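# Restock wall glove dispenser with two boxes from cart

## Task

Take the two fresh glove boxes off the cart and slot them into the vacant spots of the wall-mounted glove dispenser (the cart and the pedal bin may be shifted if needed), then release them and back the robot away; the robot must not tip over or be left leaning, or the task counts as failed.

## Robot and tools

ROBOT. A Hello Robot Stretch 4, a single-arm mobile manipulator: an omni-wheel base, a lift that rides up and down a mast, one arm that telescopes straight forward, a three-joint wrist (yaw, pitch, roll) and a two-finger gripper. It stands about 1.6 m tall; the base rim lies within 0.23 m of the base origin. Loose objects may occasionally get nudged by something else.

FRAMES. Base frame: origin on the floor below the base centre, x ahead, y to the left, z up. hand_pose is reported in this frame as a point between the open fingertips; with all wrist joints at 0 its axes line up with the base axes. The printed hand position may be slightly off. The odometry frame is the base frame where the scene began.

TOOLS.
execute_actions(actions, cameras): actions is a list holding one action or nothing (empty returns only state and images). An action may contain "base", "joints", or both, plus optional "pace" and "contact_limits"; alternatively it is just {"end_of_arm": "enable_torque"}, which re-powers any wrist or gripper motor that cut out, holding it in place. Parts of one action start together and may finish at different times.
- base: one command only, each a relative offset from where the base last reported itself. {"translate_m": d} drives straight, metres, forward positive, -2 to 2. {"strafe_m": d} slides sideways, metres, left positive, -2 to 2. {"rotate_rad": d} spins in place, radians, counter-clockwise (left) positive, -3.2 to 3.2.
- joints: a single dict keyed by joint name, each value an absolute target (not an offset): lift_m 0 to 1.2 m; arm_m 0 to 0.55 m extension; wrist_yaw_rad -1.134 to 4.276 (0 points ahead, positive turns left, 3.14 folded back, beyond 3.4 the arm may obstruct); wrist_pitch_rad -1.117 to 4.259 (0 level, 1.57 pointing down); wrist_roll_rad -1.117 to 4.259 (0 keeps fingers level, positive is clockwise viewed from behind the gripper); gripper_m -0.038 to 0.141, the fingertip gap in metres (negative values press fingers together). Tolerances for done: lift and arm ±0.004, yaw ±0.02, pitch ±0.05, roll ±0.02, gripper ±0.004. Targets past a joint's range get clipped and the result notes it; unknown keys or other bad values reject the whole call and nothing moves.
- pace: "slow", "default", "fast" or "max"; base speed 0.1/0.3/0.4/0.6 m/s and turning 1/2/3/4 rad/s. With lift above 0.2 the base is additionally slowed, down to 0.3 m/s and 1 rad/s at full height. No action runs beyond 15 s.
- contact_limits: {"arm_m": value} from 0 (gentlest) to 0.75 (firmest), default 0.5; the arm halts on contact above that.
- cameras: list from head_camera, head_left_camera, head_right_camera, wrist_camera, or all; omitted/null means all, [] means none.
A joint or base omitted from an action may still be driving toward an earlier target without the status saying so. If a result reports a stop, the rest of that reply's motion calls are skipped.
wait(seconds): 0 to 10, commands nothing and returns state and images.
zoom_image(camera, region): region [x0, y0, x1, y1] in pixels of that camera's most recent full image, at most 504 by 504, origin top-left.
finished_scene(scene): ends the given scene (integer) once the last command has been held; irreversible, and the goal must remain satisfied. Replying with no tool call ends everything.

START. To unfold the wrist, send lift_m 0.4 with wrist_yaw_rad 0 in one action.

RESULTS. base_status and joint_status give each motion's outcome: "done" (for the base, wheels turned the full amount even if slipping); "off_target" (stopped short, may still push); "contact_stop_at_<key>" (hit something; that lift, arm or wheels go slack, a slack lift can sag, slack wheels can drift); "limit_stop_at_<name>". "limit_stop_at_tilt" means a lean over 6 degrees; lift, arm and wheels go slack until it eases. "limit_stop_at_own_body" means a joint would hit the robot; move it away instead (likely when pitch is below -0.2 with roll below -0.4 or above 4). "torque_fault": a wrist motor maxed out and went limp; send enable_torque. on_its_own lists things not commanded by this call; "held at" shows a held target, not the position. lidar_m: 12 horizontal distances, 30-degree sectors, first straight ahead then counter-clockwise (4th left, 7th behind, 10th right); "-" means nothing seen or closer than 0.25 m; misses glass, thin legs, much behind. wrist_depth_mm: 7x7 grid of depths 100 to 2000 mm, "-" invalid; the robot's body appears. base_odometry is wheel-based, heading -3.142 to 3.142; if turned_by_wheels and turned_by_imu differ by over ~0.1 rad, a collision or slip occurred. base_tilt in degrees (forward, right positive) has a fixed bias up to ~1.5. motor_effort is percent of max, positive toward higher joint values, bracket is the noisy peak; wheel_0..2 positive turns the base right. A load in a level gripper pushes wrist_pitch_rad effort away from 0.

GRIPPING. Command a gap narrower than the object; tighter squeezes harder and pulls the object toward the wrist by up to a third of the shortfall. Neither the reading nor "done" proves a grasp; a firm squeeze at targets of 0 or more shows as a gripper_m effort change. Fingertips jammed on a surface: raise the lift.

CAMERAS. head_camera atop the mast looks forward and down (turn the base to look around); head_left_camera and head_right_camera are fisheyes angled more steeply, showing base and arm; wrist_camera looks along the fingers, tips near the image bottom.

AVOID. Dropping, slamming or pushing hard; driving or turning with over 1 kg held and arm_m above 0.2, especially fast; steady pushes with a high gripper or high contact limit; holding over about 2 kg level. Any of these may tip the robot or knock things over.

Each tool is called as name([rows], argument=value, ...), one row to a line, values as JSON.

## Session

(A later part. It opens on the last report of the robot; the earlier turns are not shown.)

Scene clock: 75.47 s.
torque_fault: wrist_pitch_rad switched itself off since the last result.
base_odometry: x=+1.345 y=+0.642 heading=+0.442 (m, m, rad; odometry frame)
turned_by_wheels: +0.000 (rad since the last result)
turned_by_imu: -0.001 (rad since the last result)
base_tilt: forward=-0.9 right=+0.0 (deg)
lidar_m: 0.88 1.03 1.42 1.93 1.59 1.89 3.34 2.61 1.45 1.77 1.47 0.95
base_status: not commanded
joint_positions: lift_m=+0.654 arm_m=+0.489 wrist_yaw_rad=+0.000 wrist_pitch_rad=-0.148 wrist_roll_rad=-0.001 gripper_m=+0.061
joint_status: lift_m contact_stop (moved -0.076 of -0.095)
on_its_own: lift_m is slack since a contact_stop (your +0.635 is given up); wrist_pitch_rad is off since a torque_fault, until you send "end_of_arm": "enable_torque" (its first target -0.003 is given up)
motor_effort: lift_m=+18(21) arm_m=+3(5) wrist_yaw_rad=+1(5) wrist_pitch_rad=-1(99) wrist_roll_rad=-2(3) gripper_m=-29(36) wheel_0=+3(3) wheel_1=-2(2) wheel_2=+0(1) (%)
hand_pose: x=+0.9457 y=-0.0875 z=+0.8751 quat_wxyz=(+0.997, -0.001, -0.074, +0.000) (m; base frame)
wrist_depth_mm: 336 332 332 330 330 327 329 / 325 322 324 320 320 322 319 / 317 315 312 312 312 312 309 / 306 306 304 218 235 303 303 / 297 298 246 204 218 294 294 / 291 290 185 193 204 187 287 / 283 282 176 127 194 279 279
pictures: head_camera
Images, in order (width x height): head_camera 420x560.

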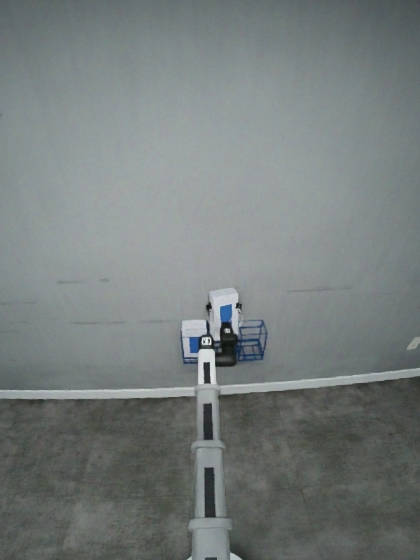

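execute_actions([
  {"joints":{"lift_m":0.72},"pace":"slow"},
], cameras=[])

execute_actions([
  {"end_of_arm":"enable_torque"},
], cameras=[])

execute_actions([
  {"base":{"strafe_m":0.065},"joints":{"lift_m":0.76,"arm_m":0.47,"wrist_pitch_rad":0,"wrist_yaw_rad":-0.2},"pace":"slow"},
], cameras=["head_camera","wrist_camera"])

zoom_image(camera="head_camera", region=[170,260,300,380])

Scene clock: 82.03 s.
base_odometry: x=+1.345 y=+0.642 heading=+0.442 (m, m, rad; odometry frame)
turned_by_wheels: +0.000 (rad since the last result)
turned_by_imu: -0.002 (rad since the last result)
base_tilt: forward=-0.9 right=-0.1 (deg)
lidar_m: 0.88 1.01 1.39 1.91 1.60 1.89 3.34 2.59 1.44 1.77 1.46 0.94
base_status: not commanded
joint_positions: lift_m=+0.720 arm_m=+0.489 wrist_yaw_rad=-0.001 wrist_pitch_rad=+0.084 wrist_roll_rad=-0.002 gripper_m=+0.061
joint_status: all done
on_its_own: wrist_pitch_rad is off since a torque_fault, until you send "end_of_arm": "enable_torque" (its first target -0.003 is given up)
motor_effort: lift_m=+22(23) arm_m=+3(3) wrist_yaw_rad=+2(2) wrist_pitch_rad=-2(2) wrist_roll_rad=-1(0) gripper_m=-34(35) wheel_0=+3(3) wheel_1=-2(2) wheel_2=+1(0) (%)
hand_pose: x=+0.9478 y=-0.0876 z=+0.8737 quat_wxyz=(+0.999, -0.001, +0.042, +0.000) (m; base frame)
wrist_depth_mm: 281 281 281 278 279 279 278 / 283 283 281 282 281 279 281 / 287 286 285 283 285 283 283 / 289 289 287 205 220 286 285 / 293 293 193 200 213 289 289 / 294 294 186 194 205 187 291 / 297 296 191 127 202 293 293
pictures: none
No camera images: the call's "cameras" was empty. Leave "cameras" out to get every camera's image.

Scene clock: 82.33 s.
base_odometry: x=+1.345 y=+0.642 heading=+0.442 (m, m, rad; odometry frame)
turned_by_wheels: +0.000 (rad since the last result)
turned_by_imu: +0.000 (rad since the last result)
base_tilt: forward=-0.8 right=+0.0 (deg)
lidar_m: 0.88 1.03 1.40 1.91 1.60 1.88 3.35 2.62 1.46 1.78 1.44 0.95
base_status: not commanded
joint_positions: lift_m=+0.720 arm_m=+0.489 wrist_yaw_rad=-0.001 wrist_pitch_rad=+0.084 wrist_roll_rad=-0.002 gripper_m=+0.061
joint_status: not commanded
end_of_arm: enable_torque: each motor that was off is on again
on_its_own: wrist_pitch_rad is held at +0.084, not at its first target -0.003, since a torque_fault
motor_effort: lift_m=+22(22) arm_m=+3(3) wrist_yaw_rad=+1(1) wrist_pitch_rad=-1(1) wrist_roll_rad=+0(0) gripper_m=-34(35) wheel_0=+3(3) wheel_1=-2(2) wheel_2=+0(1) (%)
hand_pose: x=+0.9478 y=-0.0876 z=+0.8737 quat_wxyz=(+0.999, -0.001, +0.042, +0.000) (m; base frame)
wrist_depth_mm: 281 281 281 279 278 278 279 / 285 283 283 282 282 281 281 / 286 285 286 285 283 283 283 / 289 289 287 205 219 286 285 / 291 291 193 199 212 289 289 / 294 293 186 194 205 187 291 / 297 297 191 127 202 294 293
pictures: none
No camera images: the call's "cameras" was empty. Leave "cameras" out to get every camera's image.

Scene clock: 84.13 s.
base_odometry: x=+1.317 y=+0.701 heading=+0.442 (m, m, rad; odometry frame)
turned_by_wheels: +0.000 (rad since the last result)
turned_by_imu: -0.001 (rad since the last result)
base_tilt: forward=-0.8 right=+0.0 (deg)
lidar_m: 0.85 1.02 1.39 1.85 1.57 1.77 3.36 2.72 1.53 1.83 1.47 0.92
base_status: done
joint_positions: lift_m=+0.759 arm_m=+0.471 wrist_yaw_rad=-0.200 wrist_pitch_rad=+0.010 wrist_roll_rad=-0.002 gripper_m=+0.061
joint_status: all done
on_its_own: wrist_pitch_rad is at rest, and its effort (-26) is outside its rest range (-23 to +23)
motor_effort: lift_m=+24(20) arm_m=-5(6) wrist_yaw_rad=+0(10) wrist_pitch_rad=-26(34) wrist_roll_rad=+0(2) gripper_m=-30(31) wheel_0=-3(16) wheel_1=+5(8) wheel_2=+0(2) (%)
hand_pose: x=+0.9072 y=-0.1429 z=+0.9349 quat_wxyz=(+0.995, +0.000, +0.005, -0.100) (m; base frame)
wrist_depth_mm: 293 304 319 334 351 368 387 / 293 304 319 332 349 370 387 / 291 303 319 332 349 366 384 / 291 304 312 210 224 368 384 / 291 303 196 202 214 366 384 / 291 300 186 194 205 187 382 / 290 300 181 126 200 359 384
pictures: head_camera, wrist_camera
Images, in order (width x height): head_camera 420x560, wrist_camera 616x392.

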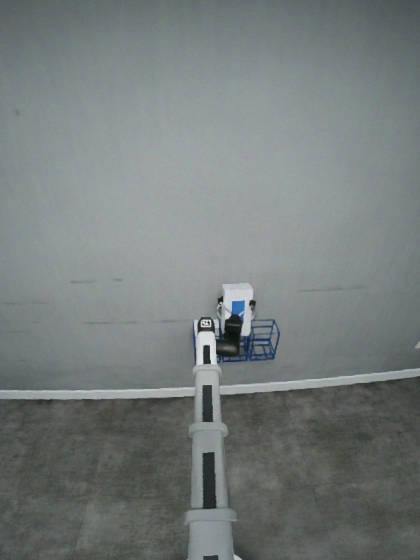

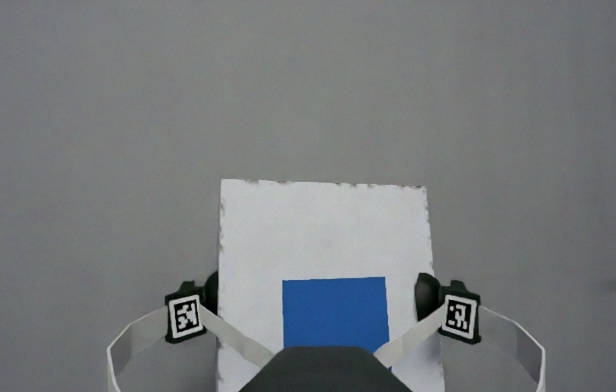

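Region (170, 260, 300, 380) of head_camera's 420x560 image, scaled by 3.877, with more detail than that image has; it fills the top 465 rows of this view, and the rest is white.

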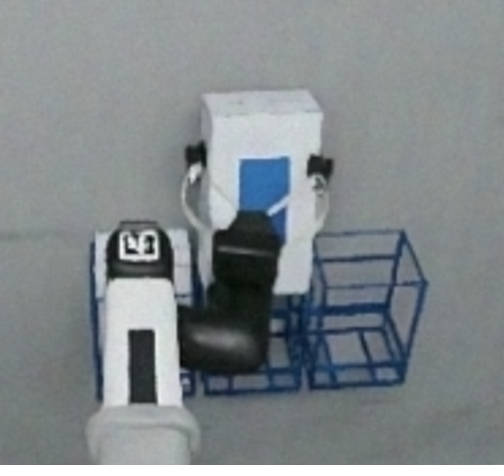

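execute_actions([
  {"base":{"strafe_m":-0.006},"joints":{"lift_m":0.70,"arm_m":0.49},"pace":"slow"},
], cameras=[])

execute_actions([
  {"joints":{"lift_m":0.672},"pace":"slow"},
], cameras=["head_camera"])

zoom_image(camera="head_camera", region=[170,260,300,380])

Scene clock: 89.43 s.
base_odometry: x=+1.320 y=+0.696 heading=+0.442 (m, m, rad; odometry frame)
turned_by_wheels: +0.000 (rad since the last result)
turned_by_imu: -0.002 (rad since the last result)
base_tilt: forward=-0.9 right=+0.0 (deg)
lidar_m: 0.86 1.01 1.38 1.88 1.54 1.79 3.34 2.71 1.53 1.82 1.45 0.96
base_status: done
joint_positions: lift_m=+0.700 arm_m=+0.489 wrist_yaw_rad=-0.200 wrist_pitch_rad=+0.000 wrist_roll_rad=-0.002 gripper_m=+0.061
joint_status: all done
motor_effort: lift_m=+13(25) arm_m=+5(5) wrist_yaw_rad=-1(2) wrist_pitch_rad=-2(29) wrist_roll_rad=-2(0) gripper_m=-30(36) wheel_0=+5(9) wheel_1=-5(5) wheel_2=+0(0) (%)
hand_pose: x=+0.9254 y=-0.1430 z=+0.8787 quat_wxyz=(+0.995, -0.001, +0.000, -0.100) (m; base frame)
wrist_depth_mm: 278 290 304 319 332 353 370 / 277 289 303 317 334 351 370 / 277 290 301 315 330 349 364 / 277 287 296 209 225 343 364 / 274 287 196 202 215 345 359 / 274 283 186 193 205 187 359 / 272 283 179 126 199 338 359
pictures: none
No camera images: the call's "cameras" was empty. Leave "cameras" out to get every camera's image.

Scene clock: 90.47 s.
base_odometry: x=+1.320 y=+0.696 heading=+0.442 (m, m, rad; odometry frame)
turned_by_wheels: +0.000 (rad since the last result)
turned_by_imu: +0.000 (rad since the last result)
base_tilt: forward=-0.9 right=+0.0 (deg)
lidar_m: 0.88 1.04 1.39 1.87 1.57 1.77 3.33 2.70 1.53 1.84 1.45 0.95
base_status: not commanded
joint_positions: lift_m=+0.673 arm_m=+0.489 wrist_yaw_rad=-0.199 wrist_pitch_rad=-0.028 wrist_roll_rad=-0.002 gripper_m=+0.061
joint_status: all done
on_its_own: wrist_pitch_rad is at rest, and its effort (+81) is outside its rest range (-23 to +23)
motor_effort: lift_m=+4(9) arm_m=+5(5) wrist_yaw_rad=-3(3) wrist_pitch_rad=+81(80) wrist_roll_rad=+0(1) gripper_m=-33(27) wheel_0=+5(5) wheel_1=-5(5) wheel_2=+0(0) (%)
hand_pose: x=+0.9254 y=-0.1427 z=+0.8594 quat_wxyz=(+0.995, -0.002, -0.014, -0.099) (m; base frame)
wrist_depth_mm: 287 300 314 329 345 366 382 / 283 296 309 325 340 359 379 / 281 294 306 320 336 353 370 / 278 290 244 211 227 351 368 / 277 286 199 202 216 345 362 / 273 281 185 193 204 186 357 / 270 279 177 126 197 334 351
pictures: head_camera
Images, in order (width x height): head_camera 420x560.

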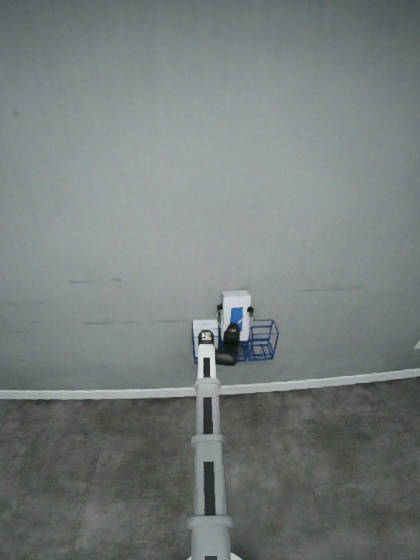

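Region (170, 260, 300, 380) of head_camera's 420x560 image, scaled by 3.877, with more detail than that image has; it fills the top 465 rows of this view, and the rest is white.

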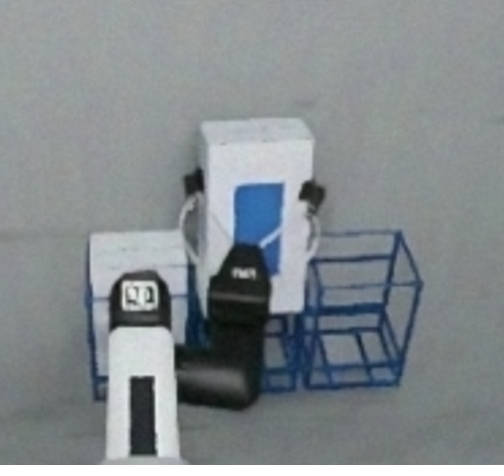

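execute_actions([
  {"joints":{"lift_m":0.715},"pace":"slow"},
], cameras=[])

execute_actions([
  {"joints":{"arm_m":0.513},"pace":"slow"},
], cameras=[])

execute_actions([
  {"joints":{"lift_m":0.675},"pace":"slow"},
], cameras=["head_camera"])

zoom_image(camera="head_camera", region=[170,260,300,380])

Scene clock: 94.73 s.
base_odometry: x=+1.320 y=+0.696 heading=+0.442 (m, m, rad; odometry frame)
turned_by_wheels: +0.000 (rad since the last result)
turned_by_imu: -0.002 (rad since the last result)
base_tilt: forward=-0.9 right=+0.0 (deg)
lidar_m: 0.87 1.03 1.39 1.87 1.55 1.80 3.35 2.67 1.51 1.82 1.45 0.94
base_status: not commanded
joint_positions: lift_m=+0.714 arm_m=+0.489 wrist_yaw_rad=-0.199 wrist_pitch_rad=+0.009 wrist_roll_rad=-0.002 gripper_m=+0.061
joint_status: all done
on_its_own: wrist_pitch_rad is at rest, and its effort (-28) is outside its rest range (-23 to +23)
motor_effort: lift_m=+24(21) arm_m=+5(5) wrist_yaw_rad=-2(3) wrist_pitch_rad=-28(78) wrist_roll_rad=-1(0) gripper_m=-33(28) wheel_0=+5(5) wheel_1=-5(5) wheel_2=+0(0) (%)
hand_pose: x=+0.9255 y=-0.1428 z=+0.8901 quat_wxyz=(+0.995, +0.000, +0.005, -0.100) (m; base frame)
wrist_depth_mm: 276 289 301 315 330 347 366 / 277 289 300 315 329 349 364 / 276 287 301 314 330 347 364 / 276 286 293 209 224 343 364 / 276 286 195 202 215 345 362 / 273 283 186 195 205 189 362 / 274 282 180 126 200 342 362
pictures: none
No camera images: the call's "cameras" was empty. Leave "cameras" out to get every camera's image.

Scene clock: 95.97 s.
base_odometry: x=+1.320 y=+0.696 heading=+0.442 (m, m, rad; odometry frame)
turned_by_wheels: +0.000 (rad since the last result)
turned_by_imu: -0.001 (rad since the last result)
base_tilt: forward=-0.9 right=+0.0 (deg)
lidar_m: 0.86 1.03 1.37 1.86 1.56 1.80 3.36 2.68 1.52 1.83 1.47 0.95
base_status: not commanded
joint_positions: lift_m=+0.714 arm_m=+0.512 wrist_yaw_rad=-0.200 wrist_pitch_rad=+0.009 wrist_roll_rad=-0.002 gripper_m=+0.061
joint_status: all done
on_its_own: wrist_pitch_rad is at rest, and its effort (-26) is outside its rest range (-23 to +23)
motor_effort: lift_m=+24(24) arm_m=+5(7) wrist_yaw_rad=-1(2) wrist_pitch_rad=-26(29) wrist_roll_rad=-1(0) gripper_m=-33(34) wheel_0=+5(5) wheel_1=-5(5) wheel_2=+0(0) (%)
hand_pose: x=+0.9484 y=-0.1429 z=+0.8901 quat_wxyz=(+0.995, +0.000, +0.005, -0.100) (m; base frame)
wrist_depth_mm: 255 267 279 290 304 324 338 / 255 266 277 291 306 322 336 / 255 265 277 290 304 320 336 / 254 265 271 209 224 320 336 / 254 265 195 200 213 320 336 / 253 262 186 195 204 188 334 / 253 262 180 126 200 315 332
pictures: none
No camera images: the call's "cameras" was empty. Leave "cameras" out to get every camera's image.

Scene clock: 97.13 s.
base_odometry: x=+1.320 y=+0.696 heading=+0.442 (m, m, rad; odometry frame)
turned_by_wheels: +0.000 (rad since the last result)
turned_by_imu: +0.000 (rad since the last result)
base_tilt: forward=-0.8 right=+0.0 (deg)
lidar_m: 0.88 1.02 1.37 1.87 1.55 1.80 3.34 2.69 1.52 1.82 1.48 0.93
base_status: not commanded
joint_positions: lift_m=+0.676 arm_m=+0.512 wrist_yaw_rad=-0.200 wrist_pitch_rad=-0.021 wrist_roll_rad=-0.001 gripper_m=+0.061
joint_status: all done
on_its_own: wrist_pitch_rad is at rest, and its effort (+59) is outside its rest range (-23 to +23)
motor_effort: lift_m=+6(22) arm_m=+4(5) wrist_yaw_rad=-1(1) wrist_pitch_rad=+59(58) wrist_roll_rad=-2(2) gripper_m=-32(30) wheel_0=+5(5) wheel_1=-5(5) wheel_2=+0(0) (%)
hand_pose: x=+0.9485 y=-0.1429 z=+0.8602 quat_wxyz=(+0.995, -0.002, -0.010, -0.100) (m; base frame)
wrist_depth_mm: 263 276 287 300 317 332 349 / 262 272 285 297 314 329 347 / 259 270 282 296 310 327 342 / 256 266 274 211 228 324 338 / 255 265 218 202 216 320 334 / 253 259 186 193 204 186 330 / 250 257 178 127 197 310 327
pictures: head_camera
Images, in order (width x height): head_camera 420x560.

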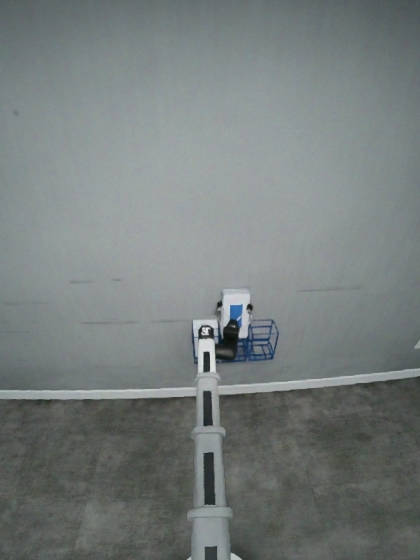

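Region (170, 260, 300, 380) of head_camera's 420x560 image, scaled by 3.877, with more detail than that image has; it fills the top 465 rows of this view, and the rest is white.

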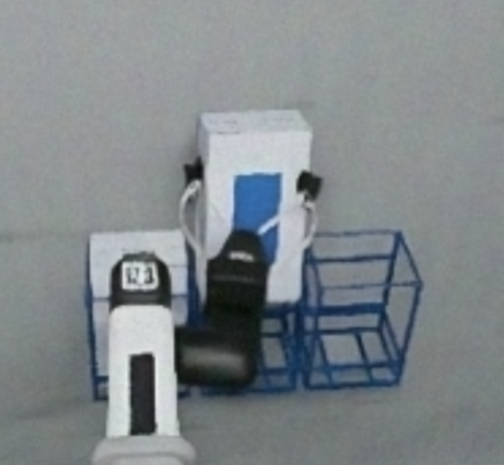

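execute_actions([
  {"joints":{"lift_m":0.715},"pace":"slow"},
], cameras=[])

execute_actions([
  {"joints":{"arm_m":0.53},"pace":"slow"},
], cameras=[])

execute_actions([
  {"joints":{"lift_m":0.675},"pace":"slow"},
], cameras=["head_camera","head_right_camera"])

zoom_image(camera="head_camera", region=[170,260,300,380])

zoom_image(camera="head_right_camera", region=[180,270,280,360])

Scene clock: 103.10 s.
base_odometry: x=+1.320 y=+0.696 heading=+0.442 (m, m, rad; odometry frame)
turned_by_wheels: +0.000 (rad since the last result)
turned_by_imu: -0.002 (rad since the last result)
base_tilt: forward=-0.8 right=+0.0 (deg)
lidar_m: 0.89 1.02 1.39 1.86 1.55 1.78 3.35 2.68 1.53 1.83 1.44 0.95
base_status: not commanded
joint_positions: lift_m=+0.714 arm_m=+0.512 wrist_yaw_rad=-0.200 wrist_pitch_rad=+0.009 wrist_roll_rad=-0.001 gripper_m=+0.061
joint_status: all done
on_its_own: wrist_pitch_rad is at rest, and its effort (-26) is outside its rest range (-23 to +23)
motor_effort: lift_m=+24(25) arm_m=+5(5) wrist_yaw_rad=-1(2) wrist_pitch_rad=-26(59) wrist_roll_rad=-1(3) gripper_m=-29(35) wheel_0=+5(5) wheel_1=-5(5) wheel_2=+0(0) (%)
hand_pose: x=+0.9485 y=-0.1430 z=+0.8900 quat_wxyz=(+0.995, +0.000, +0.005, -0.100) (m; base frame)
wrist_depth_mm: 255 266 278 290 306 322 336 / 254 266 278 290 304 320 336 / 255 265 278 290 306 320 338 / 255 265 272 210 226 320 336 / 255 265 196 202 214 320 334 / 254 262 186 194 205 188 334 / 253 262 180 126 200 315 334
pictures: none
No camera images: the call's "cameras" was empty. Leave "cameras" out to get every camera's image.

Scene clock: 104.20 s.
base_odometry: x=+1.320 y=+0.696 heading=+0.442 (m, m, rad; odometry frame)
turned_by_wheels: +0.000 (rad since the last result)
turned_by_imu: +0.000 (rad since the last result)
base_tilt: forward=-0.8 right=+0.0 (deg)
lidar_m: 0.87 1.03 1.38 1.87 1.54 1.79 3.35 2.69 1.53 1.84 1.45 0.94
base_status: not commanded
joint_positions: lift_m=+0.714 arm_m=+0.529 wrist_yaw_rad=-0.202 wrist_pitch_rad=+0.010 wrist_roll_rad=-0.001 gripper_m=+0.061
joint_status: all done
on_its_own: wrist_pitch_rad is at rest, and its effort (-31) is outside its rest range (-23 to +23)
motor_effort: lift_m=+24(24) arm_m=+6(6) wrist_yaw_rad=+4(4) wrist_pitch_rad=-31(31) wrist_roll_rad=-1(2) gripper_m=-33(33) wheel_0=+5(5) wheel_1=-5(5) wheel_2=+0(0) (%)
hand_pose: x=+0.9650 y=-0.1434 z=+0.8899 quat_wxyz=(+0.995, +0.000, +0.005, -0.101) (m; base frame)
wrist_depth_mm: 240 251 262 274 287 303 317 / 239 250 262 274 289 304 317 / 240 250 260 272 287 301 317 / 239 250 255 205 219 301 317 / 239 249 193 199 213 301 315 / 239 246 187 194 205 184 315 / 238 246 182 127 202 298 315
pictures: none
No camera images: the call's "cameras" was empty. Leave "cameras" out to get every camera's image.

Scene clock: 105.37 s.
base_odometry: x=+1.320 y=+0.696 heading=+0.442 (m, m, rad; odometry frame)
turned_by_wheels: -0.001 (rad since the last result)
turned_by_imu: -0.001 (rad since the last result)
base_tilt: forward=-0.8 right=+0.0 (deg)
lidar_m: 0.89 1.02 1.36 1.87 1.56 1.81 3.36 2.69 1.53 1.83 1.46 0.94
base_status: not commanded
joint_positions: lift_m=+0.675 arm_m=+0.529 wrist_yaw_rad=-0.203 wrist_pitch_rad=+0.009 wrist_roll_rad=-0.003 gripper_m=+0.061
joint_status: all done
on_its_own: wrist_pitch_rad is at rest, and its effort (-26) is outside its rest range (-23 to +23)
motor_effort: lift_m=+17(25) arm_m=+5(6) wrist_yaw_rad=+10(11) wrist_pitch_rad=-26(45) wrist_roll_rad=+4(5) gripper_m=-34(33) wheel_0=+0(5) wheel_1=-5(5) wheel_2=-2(2) (%)
hand_pose: x=+0.9649 y=-0.1439 z=+0.8506 quat_wxyz=(+0.995, -0.001, +0.005, -0.102) (m; base frame)
wrist_depth_mm: 239 251 262 276 289 306 319 / 240 250 262 274 287 304 319 / 240 250 262 273 287 304 320 / 239 249 256 205 218 303 319 / 239 249 194 200 211 304 315 / 238 245 187 195 205 183 315 / 237 245 255 128 202 298 317
pictures: head_camera, head_right_camera
Images, in order (width x height): head_camera 420x560, head_right_camera 420x672.

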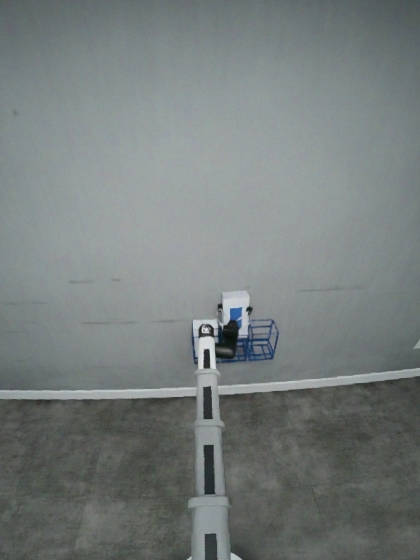

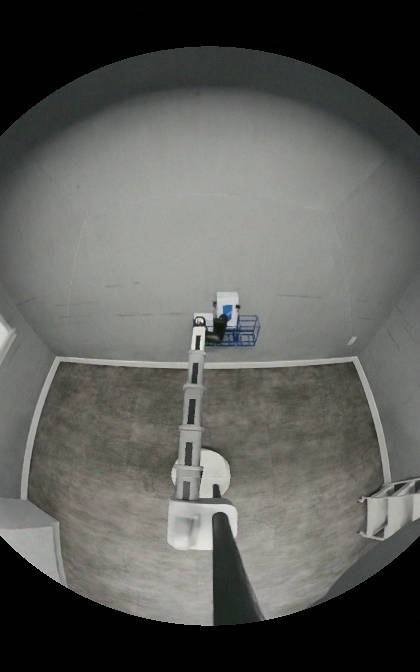

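Region (170, 260, 300, 380) of head_camera's 420x560 image, scaled by 3.877, with more detail than that image has; it fills the top 465 rows of this view, and the rest is white.

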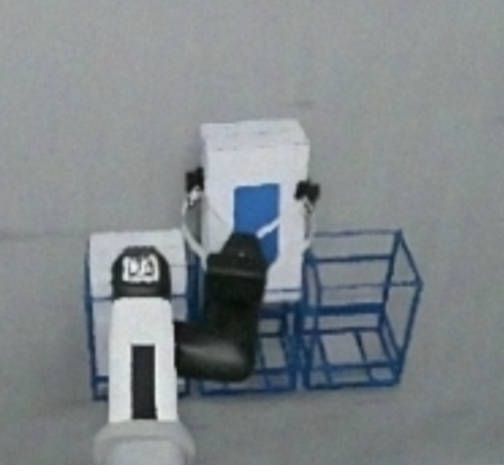

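Region (180, 270, 280, 360) of head_right_camera's 420x672 image, scaled by 5.040, with more detail than that image has; it fills the top 454 rows of this view, and the rest is white.

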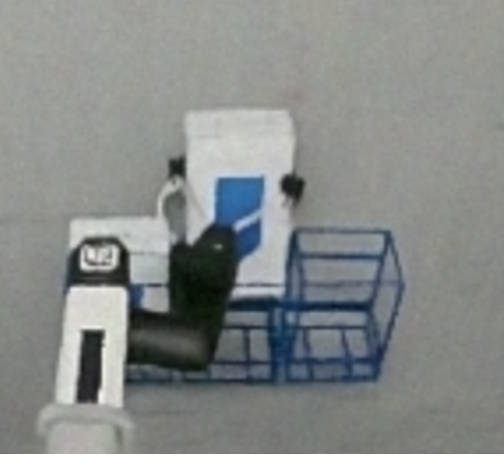

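execute_actions([
  {"joints":{"lift_m":0.59},"pace":"slow"},
], cameras=["head_camera"])

zoom_image(camera="head_camera", region=[170,260,300,380])

Scene clock: 108.87 s.
base_odometry: x=+1.320 y=+0.696 heading=+0.442 (m, m, rad; odometry frame)
turned_by_wheels: +0.000 (rad since the last result)
turned_by_imu: -0.001 (rad since the last result)
base_tilt: forward=-0.8 right=+0.0 (deg)
lidar_m: 0.89 1.02 1.40 1.87 1.57 1.79 3.36 2.67 1.52 1.82 1.47 0.94
base_status: not commanded
joint_positions: lift_m=+0.590 arm_m=+0.529 wrist_yaw_rad=-0.204 wrist_pitch_rad=+0.008 wrist_roll_rad=-0.003 gripper_m=+0.061
joint_status: all done
on_its_own: wrist_pitch_rad is at rest, and its effort (-24) is outside its rest range (-23 to +23)
motor_effort: lift_m=+16(12) arm_m=+5(5) wrist_yaw_rad=+12(12) wrist_pitch_rad=-24(28) wrist_roll_rad=+2(3) gripper_m=-39(33) wheel_0=+0(0) wheel_1=-5(5) wheel_2=-2(2) (%)
hand_pose: x=+0.9648 y=-0.1441 z=+0.7661 quat_wxyz=(+0.995, -0.001, +0.004, -0.102) (m; base frame)
wrist_depth_mm: 240 251 264 274 290 306 319 / 241 249 262 274 289 306 319 / 239 251 262 274 289 304 319 / 239 249 257 206 220 304 320 / 239 249 256 200 212 303 317 / 237 246 187 195 205 183 314 / 178 170 224 128 199 298 310
pictures: head_camera
Images, in order (width x height): head_camera 420x560.

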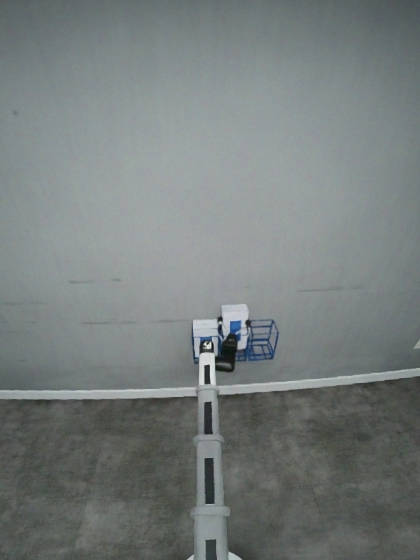

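Region (170, 260, 300, 380) of head_camera's 420x560 image, scaled by 3.877, with more detail than that image has; it fills the top 465 rows of this view, and the rest is white.

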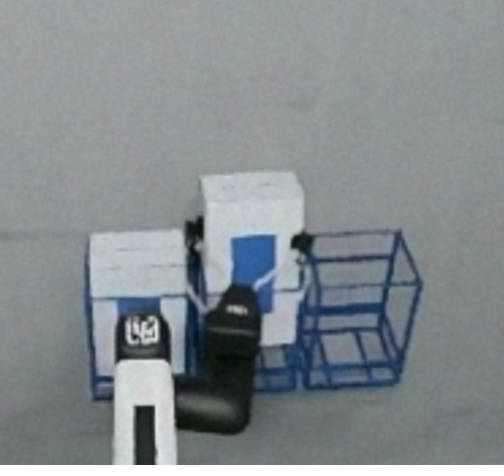

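execute_actions([
  {"joints":{"gripper_m":0.13}},
], cameras=[])

execute_actions([
  {"joints":{"arm_m":0.2,"wrist_yaw_rad":0}},
], cameras=["head_camera","wrist_camera"])

Scene clock: 112.30 s.
base_odometry: x=+1.320 y=+0.695 heading=+0.442 (m, m, rad; odometry frame)
turned_by_wheels: +0.000 (rad since the last result)
turned_by_imu: -0.001 (rad since the last result)
base_tilt: forward=-0.8 right=+0.0 (deg)
lidar_m: 0.88 1.02 1.38 1.87 1.53 1.77 3.34 2.69 1.51 1.83 1.45 0.95
base_status: not commanded
joint_positions: lift_m=+0.590 arm_m=+0.529 wrist_yaw_rad=-0.200 wrist_pitch_rad=+0.002 wrist_roll_rad=-0.002 gripper_m=+0.130
joint_status: all done
motor_effort: lift_m=+17(17) arm_m=+5(5) wrist_yaw_rad=+0(19) wrist_pitch_rad=-7(33) wrist_roll_rad=-1(3) gripper_m=+2(30) wheel_0=+0(0) wheel_1=-3(5) wheel_2=-1(2) (%)
hand_pose: x=+0.9654 y=-0.1430 z=+0.7676 quat_wxyz=(+0.995, -0.001, +0.001, -0.100) (m; base frame)
wrist_depth_mm: 242 252 263 276 290 304 320 / 241 252 263 274 289 304 320 / 241 251 262 273 287 301 317 / 240 250 260 273 289 301 315 / 238 249 259 271 283 301 315 / 239 246 197 203 208 212 312 / 186 180 199 137 208 293 312
pictures: none
No camera images: the call's "cameras" was empty. Leave "cameras" out to get every camera's image.

Scene clock: 114.40 s.
base_odometry: x=+1.320 y=+0.695 heading=+0.442 (m, m, rad; odometry frame)
turned_by_wheels: +0.000 (rad since the last result)
turned_by_imu: -0.001 (rad since the last result)
base_tilt: forward=-0.9 right=+0.0 (deg)
lidar_m: 0.88 1.01 1.37 1.86 1.57 1.79 3.35 2.66 1.53 1.83 1.46 0.96
base_status: not commanded
joint_positions: lift_m=+0.590 arm_m=+0.201 wrist_yaw_rad=+0.000 wrist_pitch_rad=+0.002 wrist_roll_rad=-0.002 gripper_m=+0.130
joint_status: all done
motor_effort: lift_m=+17(18) arm_m=-5(7) wrist_yaw_rad=+0(69) wrist_pitch_rad=-7(10) wrist_roll_rad=+1(6) gripper_m=-2(8) wheel_0=-2(14) wheel_1=-4(6) wheel_2=-1(12) (%)
hand_pose: x=+0.6603 y=-0.0874 z=+0.7676 quat_wxyz=(+1.000, -0.001, +0.001, +0.000) (m; base frame)
wrist_depth_mm: 597 591 591 591 585 591 585 / 591 585 585 591 585 585 580 / 591 591 585 585 580 580 580 / 585 591 585 585 580 580 580 / 585 585 580 585 580 574 574 / 585 585 204 496 473 213 574 / 580 580 488 137 484 569 574
pictures: head_camera, wrist_camera
Images, in order (width x height): head_camera 420x560, wrist_camera 616x392.

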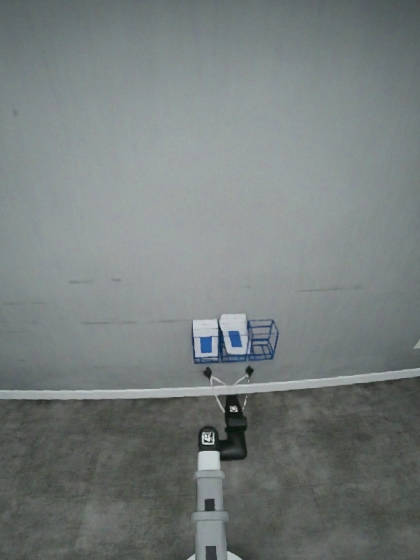

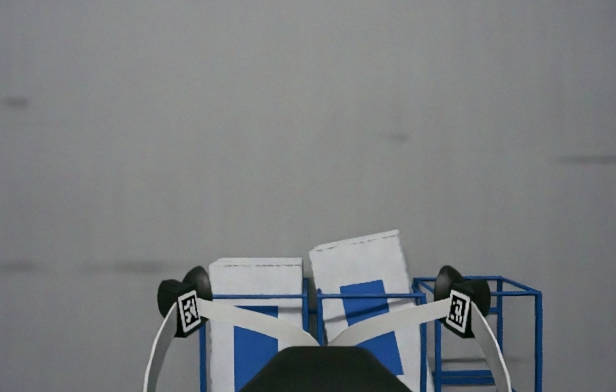

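execute_actions([
  {"base":{"strafe_m":-0.08},"joints":{"gripper_m":0.0,"lift_m":0.68}},
], cameras=[])

execute_actions([
  {"joints":{"arm_m":0.5}},
], cameras=["head_camera","wrist_camera"])

zoom_image(camera="head_camera", region=[170,260,300,380])

Scene clock: 120.63 s.
base_odometry: x=+1.354 y=+0.623 heading=+0.441 (m, m, rad; odometry frame)
turned_by_wheels: +0.000 (rad since the last result)
turned_by_imu: -0.002 (rad since the last result)
base_tilt: forward=-0.8 right=+0.0 (deg)
lidar_m: 0.88 1.03 1.38 1.94 1.63 1.90 3.35 2.59 1.46 1.75 1.45 0.94
base_status: done
joint_positions: lift_m=+0.680 arm_m=+0.201 wrist_yaw_rad=+0.000 wrist_pitch_rad=+0.002 wrist_roll_rad=-0.002 gripper_m=+0.000
joint_status: all done
motor_effort: lift_m=+22(24) arm_m=-5(5) wrist_yaw_rad=+0(0) wrist_pitch_rad=-7(8) wrist_roll_rad=+1(1) gripper_m=-4(8) wheel_0=+0(9) wheel_1=-2(10) wheel_2=+0(1) (%)
hand_pose: x=+0.6603 y=-0.0874 z=+0.8573 quat_wxyz=(+1.000, -0.001, +0.001, +0.000) (m; base frame)
wrist_depth_mm: 591 597 591 591 591 585 591 / 591 591 591 585 591 585 580 / 591 585 591 585 591 585 580 / 585 585 585 585 580 580 580 / 591 585 585 585 585 580 580 / 585 580 580 202 189 574 580 / 585 580 477 144 580 574 580
pictures: none
No camera images: the call's "cameras" was empty. Leave "cameras" out to get every camera's image.

Scene clock: 122.63 s.
base_odometry: x=+1.354 y=+0.623 heading=+0.441 (m, m, rad; odometry frame)
turned_by_wheels: +0.000 (rad since the last result)
turned_by_imu: -0.001 (rad since the last result)
base_tilt: forward=-0.8 right=+0.0 (deg)
lidar_m: 0.89 1.03 1.37 1.95 1.62 1.92 3.35 2.59 1.45 1.74 1.44 0.95
base_status: not commanded
joint_positions: lift_m=+0.680 arm_m=+0.499 wrist_yaw_rad=+0.000 wrist_pitch_rad=+0.002 wrist_roll_rad=-0.002 gripper_m=+0.000
joint_status: all done
motor_effort: lift_m=+22(22) arm_m=+5(5) wrist_yaw_rad=-1(0) wrist_pitch_rad=-9(8) wrist_roll_rad=+1(1) gripper_m=-8(2) wheel_0=+0(0) wheel_1=-2(2) wheel_2=+0(0) (%)
hand_pose: x=+0.9585 y=-0.0874 z=+0.8573 quat_wxyz=(+1.000, -0.001, +0.001, +0.000) (m; base frame)
wrist_depth_mm: 286 287 286 285 285 283 283 / 286 286 285 285 282 283 282 / 285 283 285 283 282 282 281 / 285 283 282 282 282 281 279 / 283 282 281 281 279 279 279 / 282 282 282 201 189 278 277 / 281 279 279 144 278 277 277
pictures: head_camera, wrist_camera
Images, in order (width x height): head_camera 420x560, wrist_camera 616x392.

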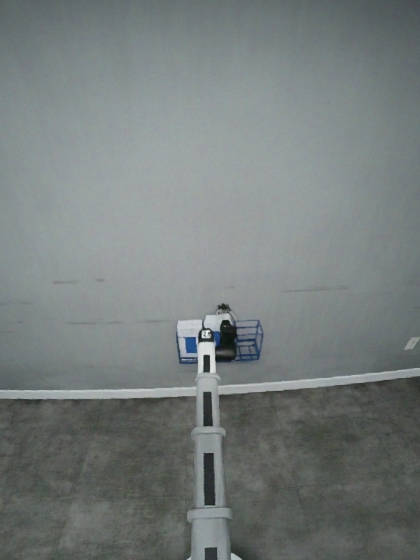

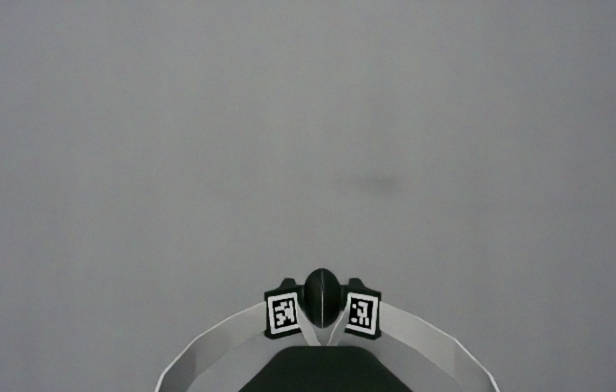

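Region (170, 260, 300, 380) of head_camera's 420x560 image, scaled by 3.877, with more detail than that image has; it fills the top 465 rows of this view, and the rest is white.

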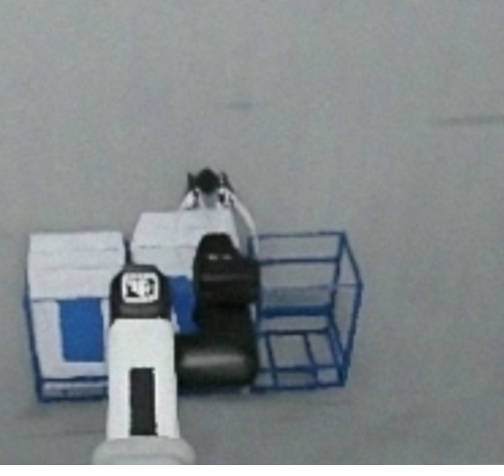

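execute_actions([
  {"joints":{"lift_m":0.57},"pace":"slow"},
], cameras=["head_camera","wrist_camera"])

Scene clock: 125.67 s.
torque_fault: wrist_pitch_rad switched itself off since the last result.
base_odometry: x=+1.354 y=+0.623 heading=+0.442 (m, m, rad; odometry frame)
turned_by_wheels: +0.000 (rad since the last result)
turned_by_imu: -0.001 (rad since the last result)
base_tilt: forward=-0.9 right=+0.0 (deg)
lidar_m: 0.88 1.02 1.38 1.94 1.63 1.94 3.34 2.58 1.45 1.76 1.46 0.94
base_status: not commanded
joint_positions: lift_m=+0.576 arm_m=+0.499 wrist_yaw_rad=+0.001 wrist_pitch_rad=-0.147 wrist_roll_rad=-0.002 gripper_m=+0.000
joint_status: lift_m contact_stop (moved -0.104 of -0.110)
on_its_own: lift_m is slack since a contact_stop (your +0.570 is given up); wrist_pitch_rad is off since a torque_fault, until you send "end_of_arm": "enable_torque" (your +0.000 is given up)
motor_effort: lift_m=+18(21) arm_m=+5(5) wrist_yaw_rad=-2(3) wrist_pitch_rad=-1(99) wrist_roll_rad=+2(3) gripper_m=-11(4) wheel_0=+0(0) wheel_1=-2(2) wheel_2=+1(2) (%)
hand_pose: x=+0.9555 y=-0.0873 z=+0.7964 quat_wxyz=(+0.997, -0.001, -0.074, +0.000) (m; base frame)
wrist_depth_mm: 324 324 322 320 320 320 317 / 315 314 312 312 310 310 309 / 304 306 304 303 303 301 301 / 297 298 296 296 294 291 293 / 290 289 289 287 286 286 285 / 282 282 279 196 189 278 277 / 274 274 196 145 268 270 271
pictures: head_camera, wrist_camera
Images, in order (width x height): head_camera 420x560, wrist_camera 616x392.

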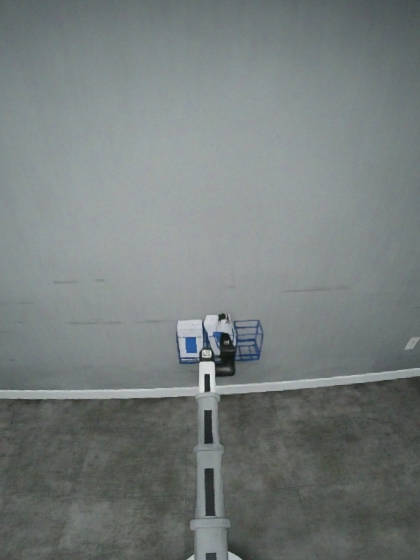

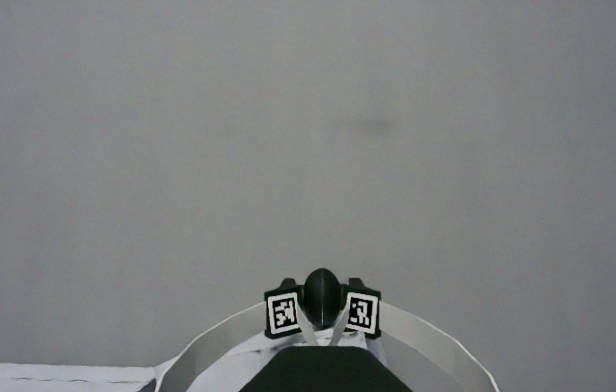

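execute_actions([
  {"joints":{"lift_m":0.66}},
], cameras=[])

execute_actions([
  {"end_of_arm":"enable_torque"},
], cameras=[])

execute_actions([
  {"base":{"strafe_m":0.135},"joints":{"wrist_pitch_rad":0.0,"arm_m":0.49}},
], cameras=[])

execute_actions([
  {"joints":{"lift_m":0.585},"pace":"slow"},
], cameras=["head_camera","wrist_camera"])

zoom_image(camera="head_camera", region=[170,260,300,380])

Scene clock: 134.00 s.
base_odometry: x=+1.354 y=+0.623 heading=+0.442 (m, m, rad; odometry frame)
turned_by_wheels: +0.000 (rad since the last result)
turned_by_imu: -0.002 (rad since the last result)
base_tilt: forward=-0.9 right=+0.0 (deg)
lidar_m: 0.88 1.01 1.41 1.94 1.64 1.93 3.36 2.60 1.44 1.75 1.45 0.95
base_status: not commanded
joint_positions: lift_m=+0.660 arm_m=+0.499 wrist_yaw_rad=+0.001 wrist_pitch_rad=+0.158 wrist_roll_rad=-0.002 gripper_m=+0.000
joint_status: all done
on_its_own: wrist_pitch_rad is off since a torque_fault, until you send "end_of_arm": "enable_torque" (your +0.000 is given up)
motor_effort: lift_m=+22(25) arm_m=+5(5) wrist_yaw_rad=-1(2) wrist_pitch_rad=+0(2) wrist_roll_rad=+2(2) gripper_m=-6(9) wheel_0=+0(0) wheel_1=-2(2) wheel_2=+1(1) (%)
hand_pose: x=+0.9551 y=-0.0873 z=+0.7927 quat_wxyz=(+0.997, -0.001, +0.079, +0.000) (m; base frame)
wrist_depth_mm: 263 260 260 260 260 259 258 / 267 266 266 266 265 265 263 / 273 272 272 271 271 270 270 / 277 277 277 277 276 274 274 / 283 283 283 283 281 281 281 / 290 289 286 202 189 286 286 / 244 239 207 144 287 290 290
pictures: none
No camera images: the call's "cameras" was empty. Leave "cameras" out to get every camera's image.

Scene clock: 134.30 s.
base_odometry: x=+1.354 y=+0.623 heading=+0.442 (m, m, rad; odometry frame)
turned_by_wheels: +0.000 (rad since the last result)
turned_by_imu: +0.000 (rad since the last result)
base_tilt: forward=-0.9 right=+0.0 (deg)
lidar_m: 0.89 1.02 1.37 1.94 1.64 1.89 3.32 2.55 1.45 1.76 1.46 0.95
base_status: not commanded
joint_positions: lift_m=+0.660 arm_m=+0.499 wrist_yaw_rad=+0.001 wrist_pitch_rad=+0.158 wrist_roll_rad=-0.002 gripper_m=+0.000
joint_status: not commanded
end_of_arm: enable_torque: each motor that was off is on again
on_its_own: wrist_pitch_rad is held at +0.158, not at your +0.000, since a torque_fault
motor_effort: lift_m=+22(22) arm_m=+4(4) wrist_yaw_rad=-2(2) wrist_pitch_rad=+0(1) wrist_roll_rad=+2(2) gripper_m=-5(4) wheel_0=+0(0) wheel_1=-2(2) wheel_2=+1(1) (%)
hand_pose: x=+0.9551 y=-0.0873 z=+0.7927 quat_wxyz=(+0.997, -0.001, +0.079, +0.000) (m; base frame)
wrist_depth_mm: 262 260 262 259 260 259 258 / 267 266 266 265 265 264 264 / 273 272 272 271 271 270 268 / 278 277 277 276 277 276 276 / 285 283 283 282 282 282 281 / 291 290 286 201 189 287 287 / 244 238 207 144 286 291 291
pictures: none
No camera images: the call's "cameras" was empty. Leave "cameras" out to get every camera's image.

Scene clock: 135.97 s.
base_odometry: x=+1.296 y=+0.745 heading=+0.442 (m, m, rad; odometry frame)
turned_by_wheels: +0.000 (rad since the last result)
turned_by_imu: -0.001 (rad since the last result)
base_tilt: forward=-0.8 right=+0.0 (deg)
lidar_m: 0.90 1.01 1.39 1.81 1.51 1.72 3.33 2.76 1.57 1.88 1.44 0.93
base_status: done
joint_positions: lift_m=+0.660 arm_m=+0.491 wrist_yaw_rad=+0.000 wrist_pitch_rad=+0.002 wrist_roll_rad=-0.002 gripper_m=+0.000
joint_status: all done
motor_effort: lift_m=+22(22) arm_m=-5(7) wrist_yaw_rad=-1(2) wrist_pitch_rad=-5(11) wrist_roll_rad=+2(1) gripper_m=-6(3) wheel_0=-2(10) wheel_1=+2(10) wheel_2=+0(0) (%)
hand_pose: x=+0.9503 y=-0.0873 z=+0.8372 quat_wxyz=(+1.000, -0.001, +0.001, +0.000) (m; base frame)
wrist_depth_mm: 291 291 290 291 290 289 289 / 290 291 289 289 287 287 287 / 290 289 289 289 287 287 286 / 290 287 289 287 286 285 285 / 289 286 286 286 285 285 283 / 287 286 286 201 189 282 282 / 286 286 283 144 279 248 281
pictures: none
No camera images: the call's "cameras" was empty. Leave "cameras" out to get every camera's image.

Scene clock: 137.47 s.
base_odometry: x=+1.296 y=+0.745 heading=+0.442 (m, m, rad; odometry frame)
turned_by_wheels: +0.000 (rad since the last result)
turned_by_imu: -0.001 (rad since the last result)
base_tilt: forward=-0.8 right=+0.0 (deg)
lidar_m: 0.89 1.03 1.39 1.81 1.51 1.71 3.34 2.78 1.56 1.89 1.47 0.93
base_status: not commanded
joint_positions: lift_m=+0.585 arm_m=+0.491 wrist_yaw_rad=+0.000 wrist_pitch_rad=+0.002 wrist_roll_rad=-0.002 gripper_m=+0.000
joint_status: all done
motor_effort: lift_m=+14(19) arm_m=-5(5) wrist_yaw_rad=-1(1) wrist_pitch_rad=-8(8) wrist_roll_rad=+1(1) gripper_m=-6(5) wheel_0=-2(2) wheel_1=+2(2) wheel_2=+0(0) (%)
hand_pose: x=+0.9503 y=-0.0873 z=+0.7628 quat_wxyz=(+1.000, -0.001, +0.001, +0.000) (m; base frame)
wrist_depth_mm: 291 291 291 290 289 287 287 / 290 291 290 290 287 287 286 / 290 289 287 289 287 286 286 / 290 287 287 286 285 285 285 / 287 287 286 286 285 285 285 / 286 286 285 202 189 204 196 / 286 286 199 144 213 200 196
pictures: head_camera, wrist_camera
Images, in order (width x height): head_camera 420x560, wrist_camera 616x392.

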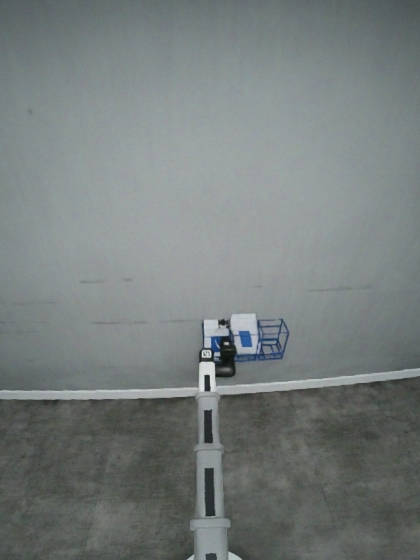

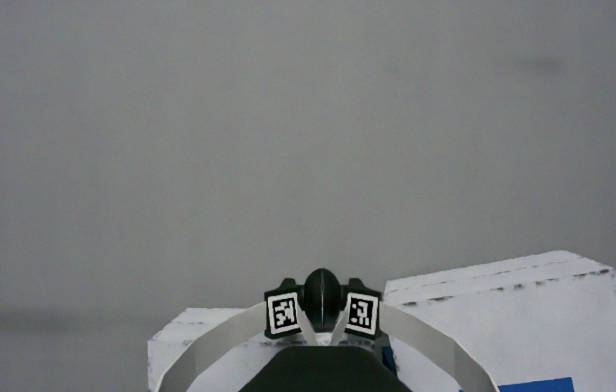

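Region (170, 260, 300, 380) of head_camera's 420x560 image, scaled by 3.877, with more detail than that image has; it fills the top 465 rows of this view, and the rest is white.

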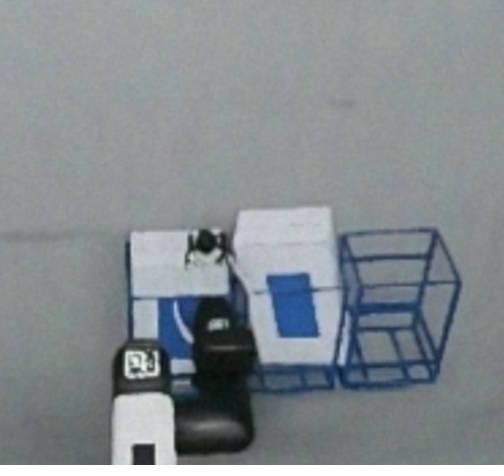

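execute_actions([
  {"joints":{"lift_m":0.572},"pace":"slow"},
], cameras=[])

execute_actions([
  {"base":{"strafe_m":-0.04},"pace":"slow"},
], cameras=["head_camera","wrist_camera"])

Scene clock: 140.13 s.
base_odometry: x=+1.296 y=+0.745 heading=+0.442 (m, m, rad; odometry frame)
turned_by_wheels: +0.000 (rad since the last result)
turned_by_imu: -0.001 (rad since the last result)
base_tilt: forward=-0.9 right=+0.0 (deg)
lidar_m: 0.87 1.02 1.39 1.82 1.49 1.73 3.34 2.76 1.56 1.87 1.45 0.93
base_status: not commanded
joint_positions: lift_m=+0.573 arm_m=+0.491 wrist_yaw_rad=+0.000 wrist_pitch_rad=-0.006 wrist_roll_rad=-0.002 gripper_m=+0.000
joint_status: all done
motor_effort: lift_m=+11(17) arm_m=-5(5) wrist_yaw_rad=+1(1) wrist_pitch_rad=+16(19) wrist_roll_rad=+2(2) gripper_m=-6(6) wheel_0=-2(2) wheel_1=+2(2) wheel_2=+0(0) (%)
hand_pose: x=+0.9502 y=-0.0876 z=+0.7525 quat_wxyz=(+1.000, -0.001, -0.003, +0.000) (m; base frame)
wrist_depth_mm: 296 294 293 293 293 291 290 / 293 291 291 291 290 290 287 / 291 291 289 290 290 289 287 / 290 289 289 287 287 287 286 / 289 287 287 286 285 285 236 / 287 285 247 200 191 204 196 / 285 283 198 141 213 200 195
pictures: none
No camera images: the call's "cameras" was empty. Leave "cameras" out to get every camera's image.

Scene clock: 141.60 s.
base_odometry: x=+1.313 y=+0.709 heading=+0.444 (m, m, rad; odometry frame)
turned_by_wheels: +0.002 (rad since the last result)
turned_by_imu: +0.002 (rad since the last result)
base_tilt: forward=-0.9 right=+0.0 (deg)
lidar_m: 0.89 1.03 1.40 1.84 1.54 1.79 3.34 2.71 1.54 1.84 1.45 0.92
base_status: done
joint_positions: lift_m=+0.573 arm_m=+0.491 wrist_yaw_rad=+0.015 wrist_pitch_rad=-0.006 wrist_roll_rad=-0.002 gripper_m=+0.000
joint_status: not commanded
on_its_own: wrist_yaw_rad is at rest, and its effort (-45) is outside its rest range (-13 to +13)
motor_effort: lift_m=+11(11) arm_m=-5(5) wrist_yaw_rad=-45(45) wrist_pitch_rad=+17(19) wrist_roll_rad=+0(2) gripper_m=-3(11) wheel_0=+19(23) wheel_1=+2(5) wheel_2=+7(7) (%)
hand_pose: x=+0.9516 y=-0.0829 z=+0.7527 quat_wxyz=(+1.000, -0.001, -0.003, +0.008) (m; base frame)
wrist_depth_mm: 300 297 294 291 289 287 283 / 298 296 293 290 289 283 282 / 296 293 291 289 286 283 281 / 294 293 289 286 283 281 281 / 293 291 287 286 283 277 248 / 291 289 245 196 203 195 187 / 290 201 198 154 204 191 187
pictures: head_camera, wrist_camera
Images, in order (width x height): head_camera 420x560, wrist_camera 616x392.

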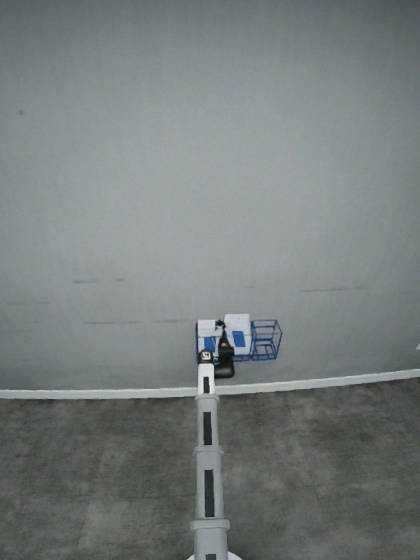

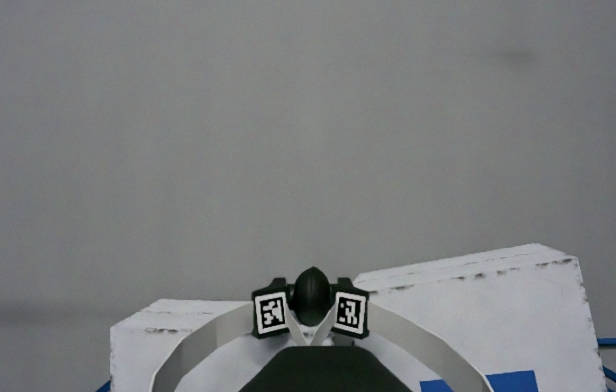

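execute_actions([
  {"base":{"strafe_m":0.02},"joints":{"lift_m":0.6,"arm_m":0.3},"pace":"slow"},
], cameras=[])

execute_actions([
  {"base":{"strafe_m":-0.085},"joints":{"lift_m":0.59,"gripper_m":0.141,"wrist_roll_rad":-0.15,"wrist_yaw_rad":0,"wrist_pitch_rad":0}},
], cameras=["head_camera","wrist_camera"])

Scene clock: 149.27 s.
base_odometry: x=+1.305 y=+0.727 heading=+0.444 (m, m, rad; odometry frame)
turned_by_wheels: +0.000 (rad since the last result)
turned_by_imu: -0.002 (rad since the last result)
base_tilt: forward=-0.8 right=+0.0 (deg)
lidar_m: 0.88 1.02 1.41 1.83 1.55 1.75 3.33 2.74 1.54 1.86 1.45 0.93
base_status: done
joint_positions: lift_m=+0.600 arm_m=+0.301 wrist_yaw_rad=+0.000 wrist_pitch_rad=+0.002 wrist_roll_rad=-0.002 gripper_m=+0.000
joint_status: all done
motor_effort: lift_m=+22(25) arm_m=-5(4) wrist_yaw_rad=-1(45) wrist_pitch_rad=-8(17) wrist_roll_rad=-1(0) gripper_m=-4(8) wheel_0=-4(23) wheel_1=+5(11) wheel_2=+3(8) (%)
hand_pose: x=+0.7603 y=-0.0874 z=+0.7772 quat_wxyz=(+1.000, -0.001, +0.001, +0.000) (m; base frame)
wrist_depth_mm: 484 492 484 484 484 480 484 / 484 484 484 484 484 480 477 / 484 484 480 480 480 477 477 / 484 484 480 480 480 473 477 / 484 480 480 480 477 473 473 / 484 477 410 202 189 469 473 / 477 480 379 144 382 368 469
pictures: none
No camera images: the call's "cameras" was empty. Leave "cameras" out to get every camera's image.

Scene clock: 151.63 s.
base_odometry: x=+1.341 y=+0.651 heading=+0.444 (m, m, rad; odometry frame)
turned_by_wheels: +0.000 (rad since the last result)
turned_by_imu: -0.001 (rad since the last result)
base_tilt: forward=-0.9 right=+0.0 (deg)
lidar_m: 0.88 1.02 1.37 1.92 1.60 1.86 3.35 2.59 1.46 1.75 1.47 0.96
base_status: done
joint_positions: lift_m=+0.590 arm_m=+0.301 wrist_yaw_rad=+0.000 wrist_pitch_rad=+0.002 wrist_roll_rad=-0.150 gripper_m=+0.141
joint_status: all done
motor_effort: lift_m=+15(20) arm_m=-5(5) wrist_yaw_rad=-1(3) wrist_pitch_rad=-8(8) wrist_roll_rad=-1(8) gripper_m=-1(6) wheel_0=+0(13) wheel_1=-2(11) wheel_2=+0(2) (%)
hand_pose: x=+0.7603 y=-0.0874 z=+0.7678 quat_wxyz=(+0.997, -0.075, +0.001, +0.000) (m; base frame)
wrist_depth_mm: 496 488 488 488 480 480 480 / 492 484 484 480 480 480 480 / 492 488 484 484 480 480 480 / 484 488 480 480 480 477 477 / 484 480 480 407 477 477 473 / 484 394 219 384 379 206 473 / 488 394 394 141 427 469 473
pictures: head_camera, wrist_camera
Images, in order (width x height): head_camera 420x560, wrist_camera 616x392.

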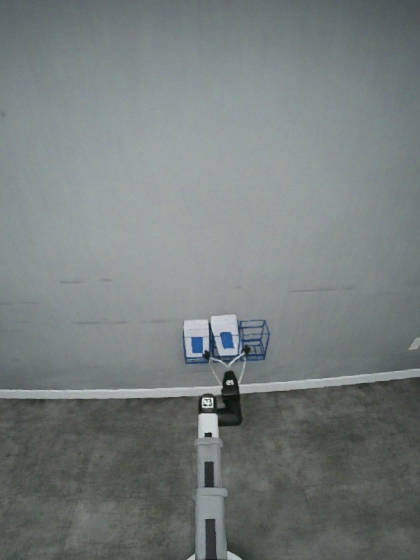

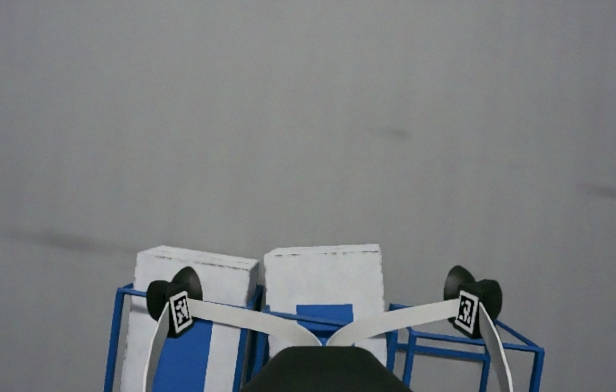

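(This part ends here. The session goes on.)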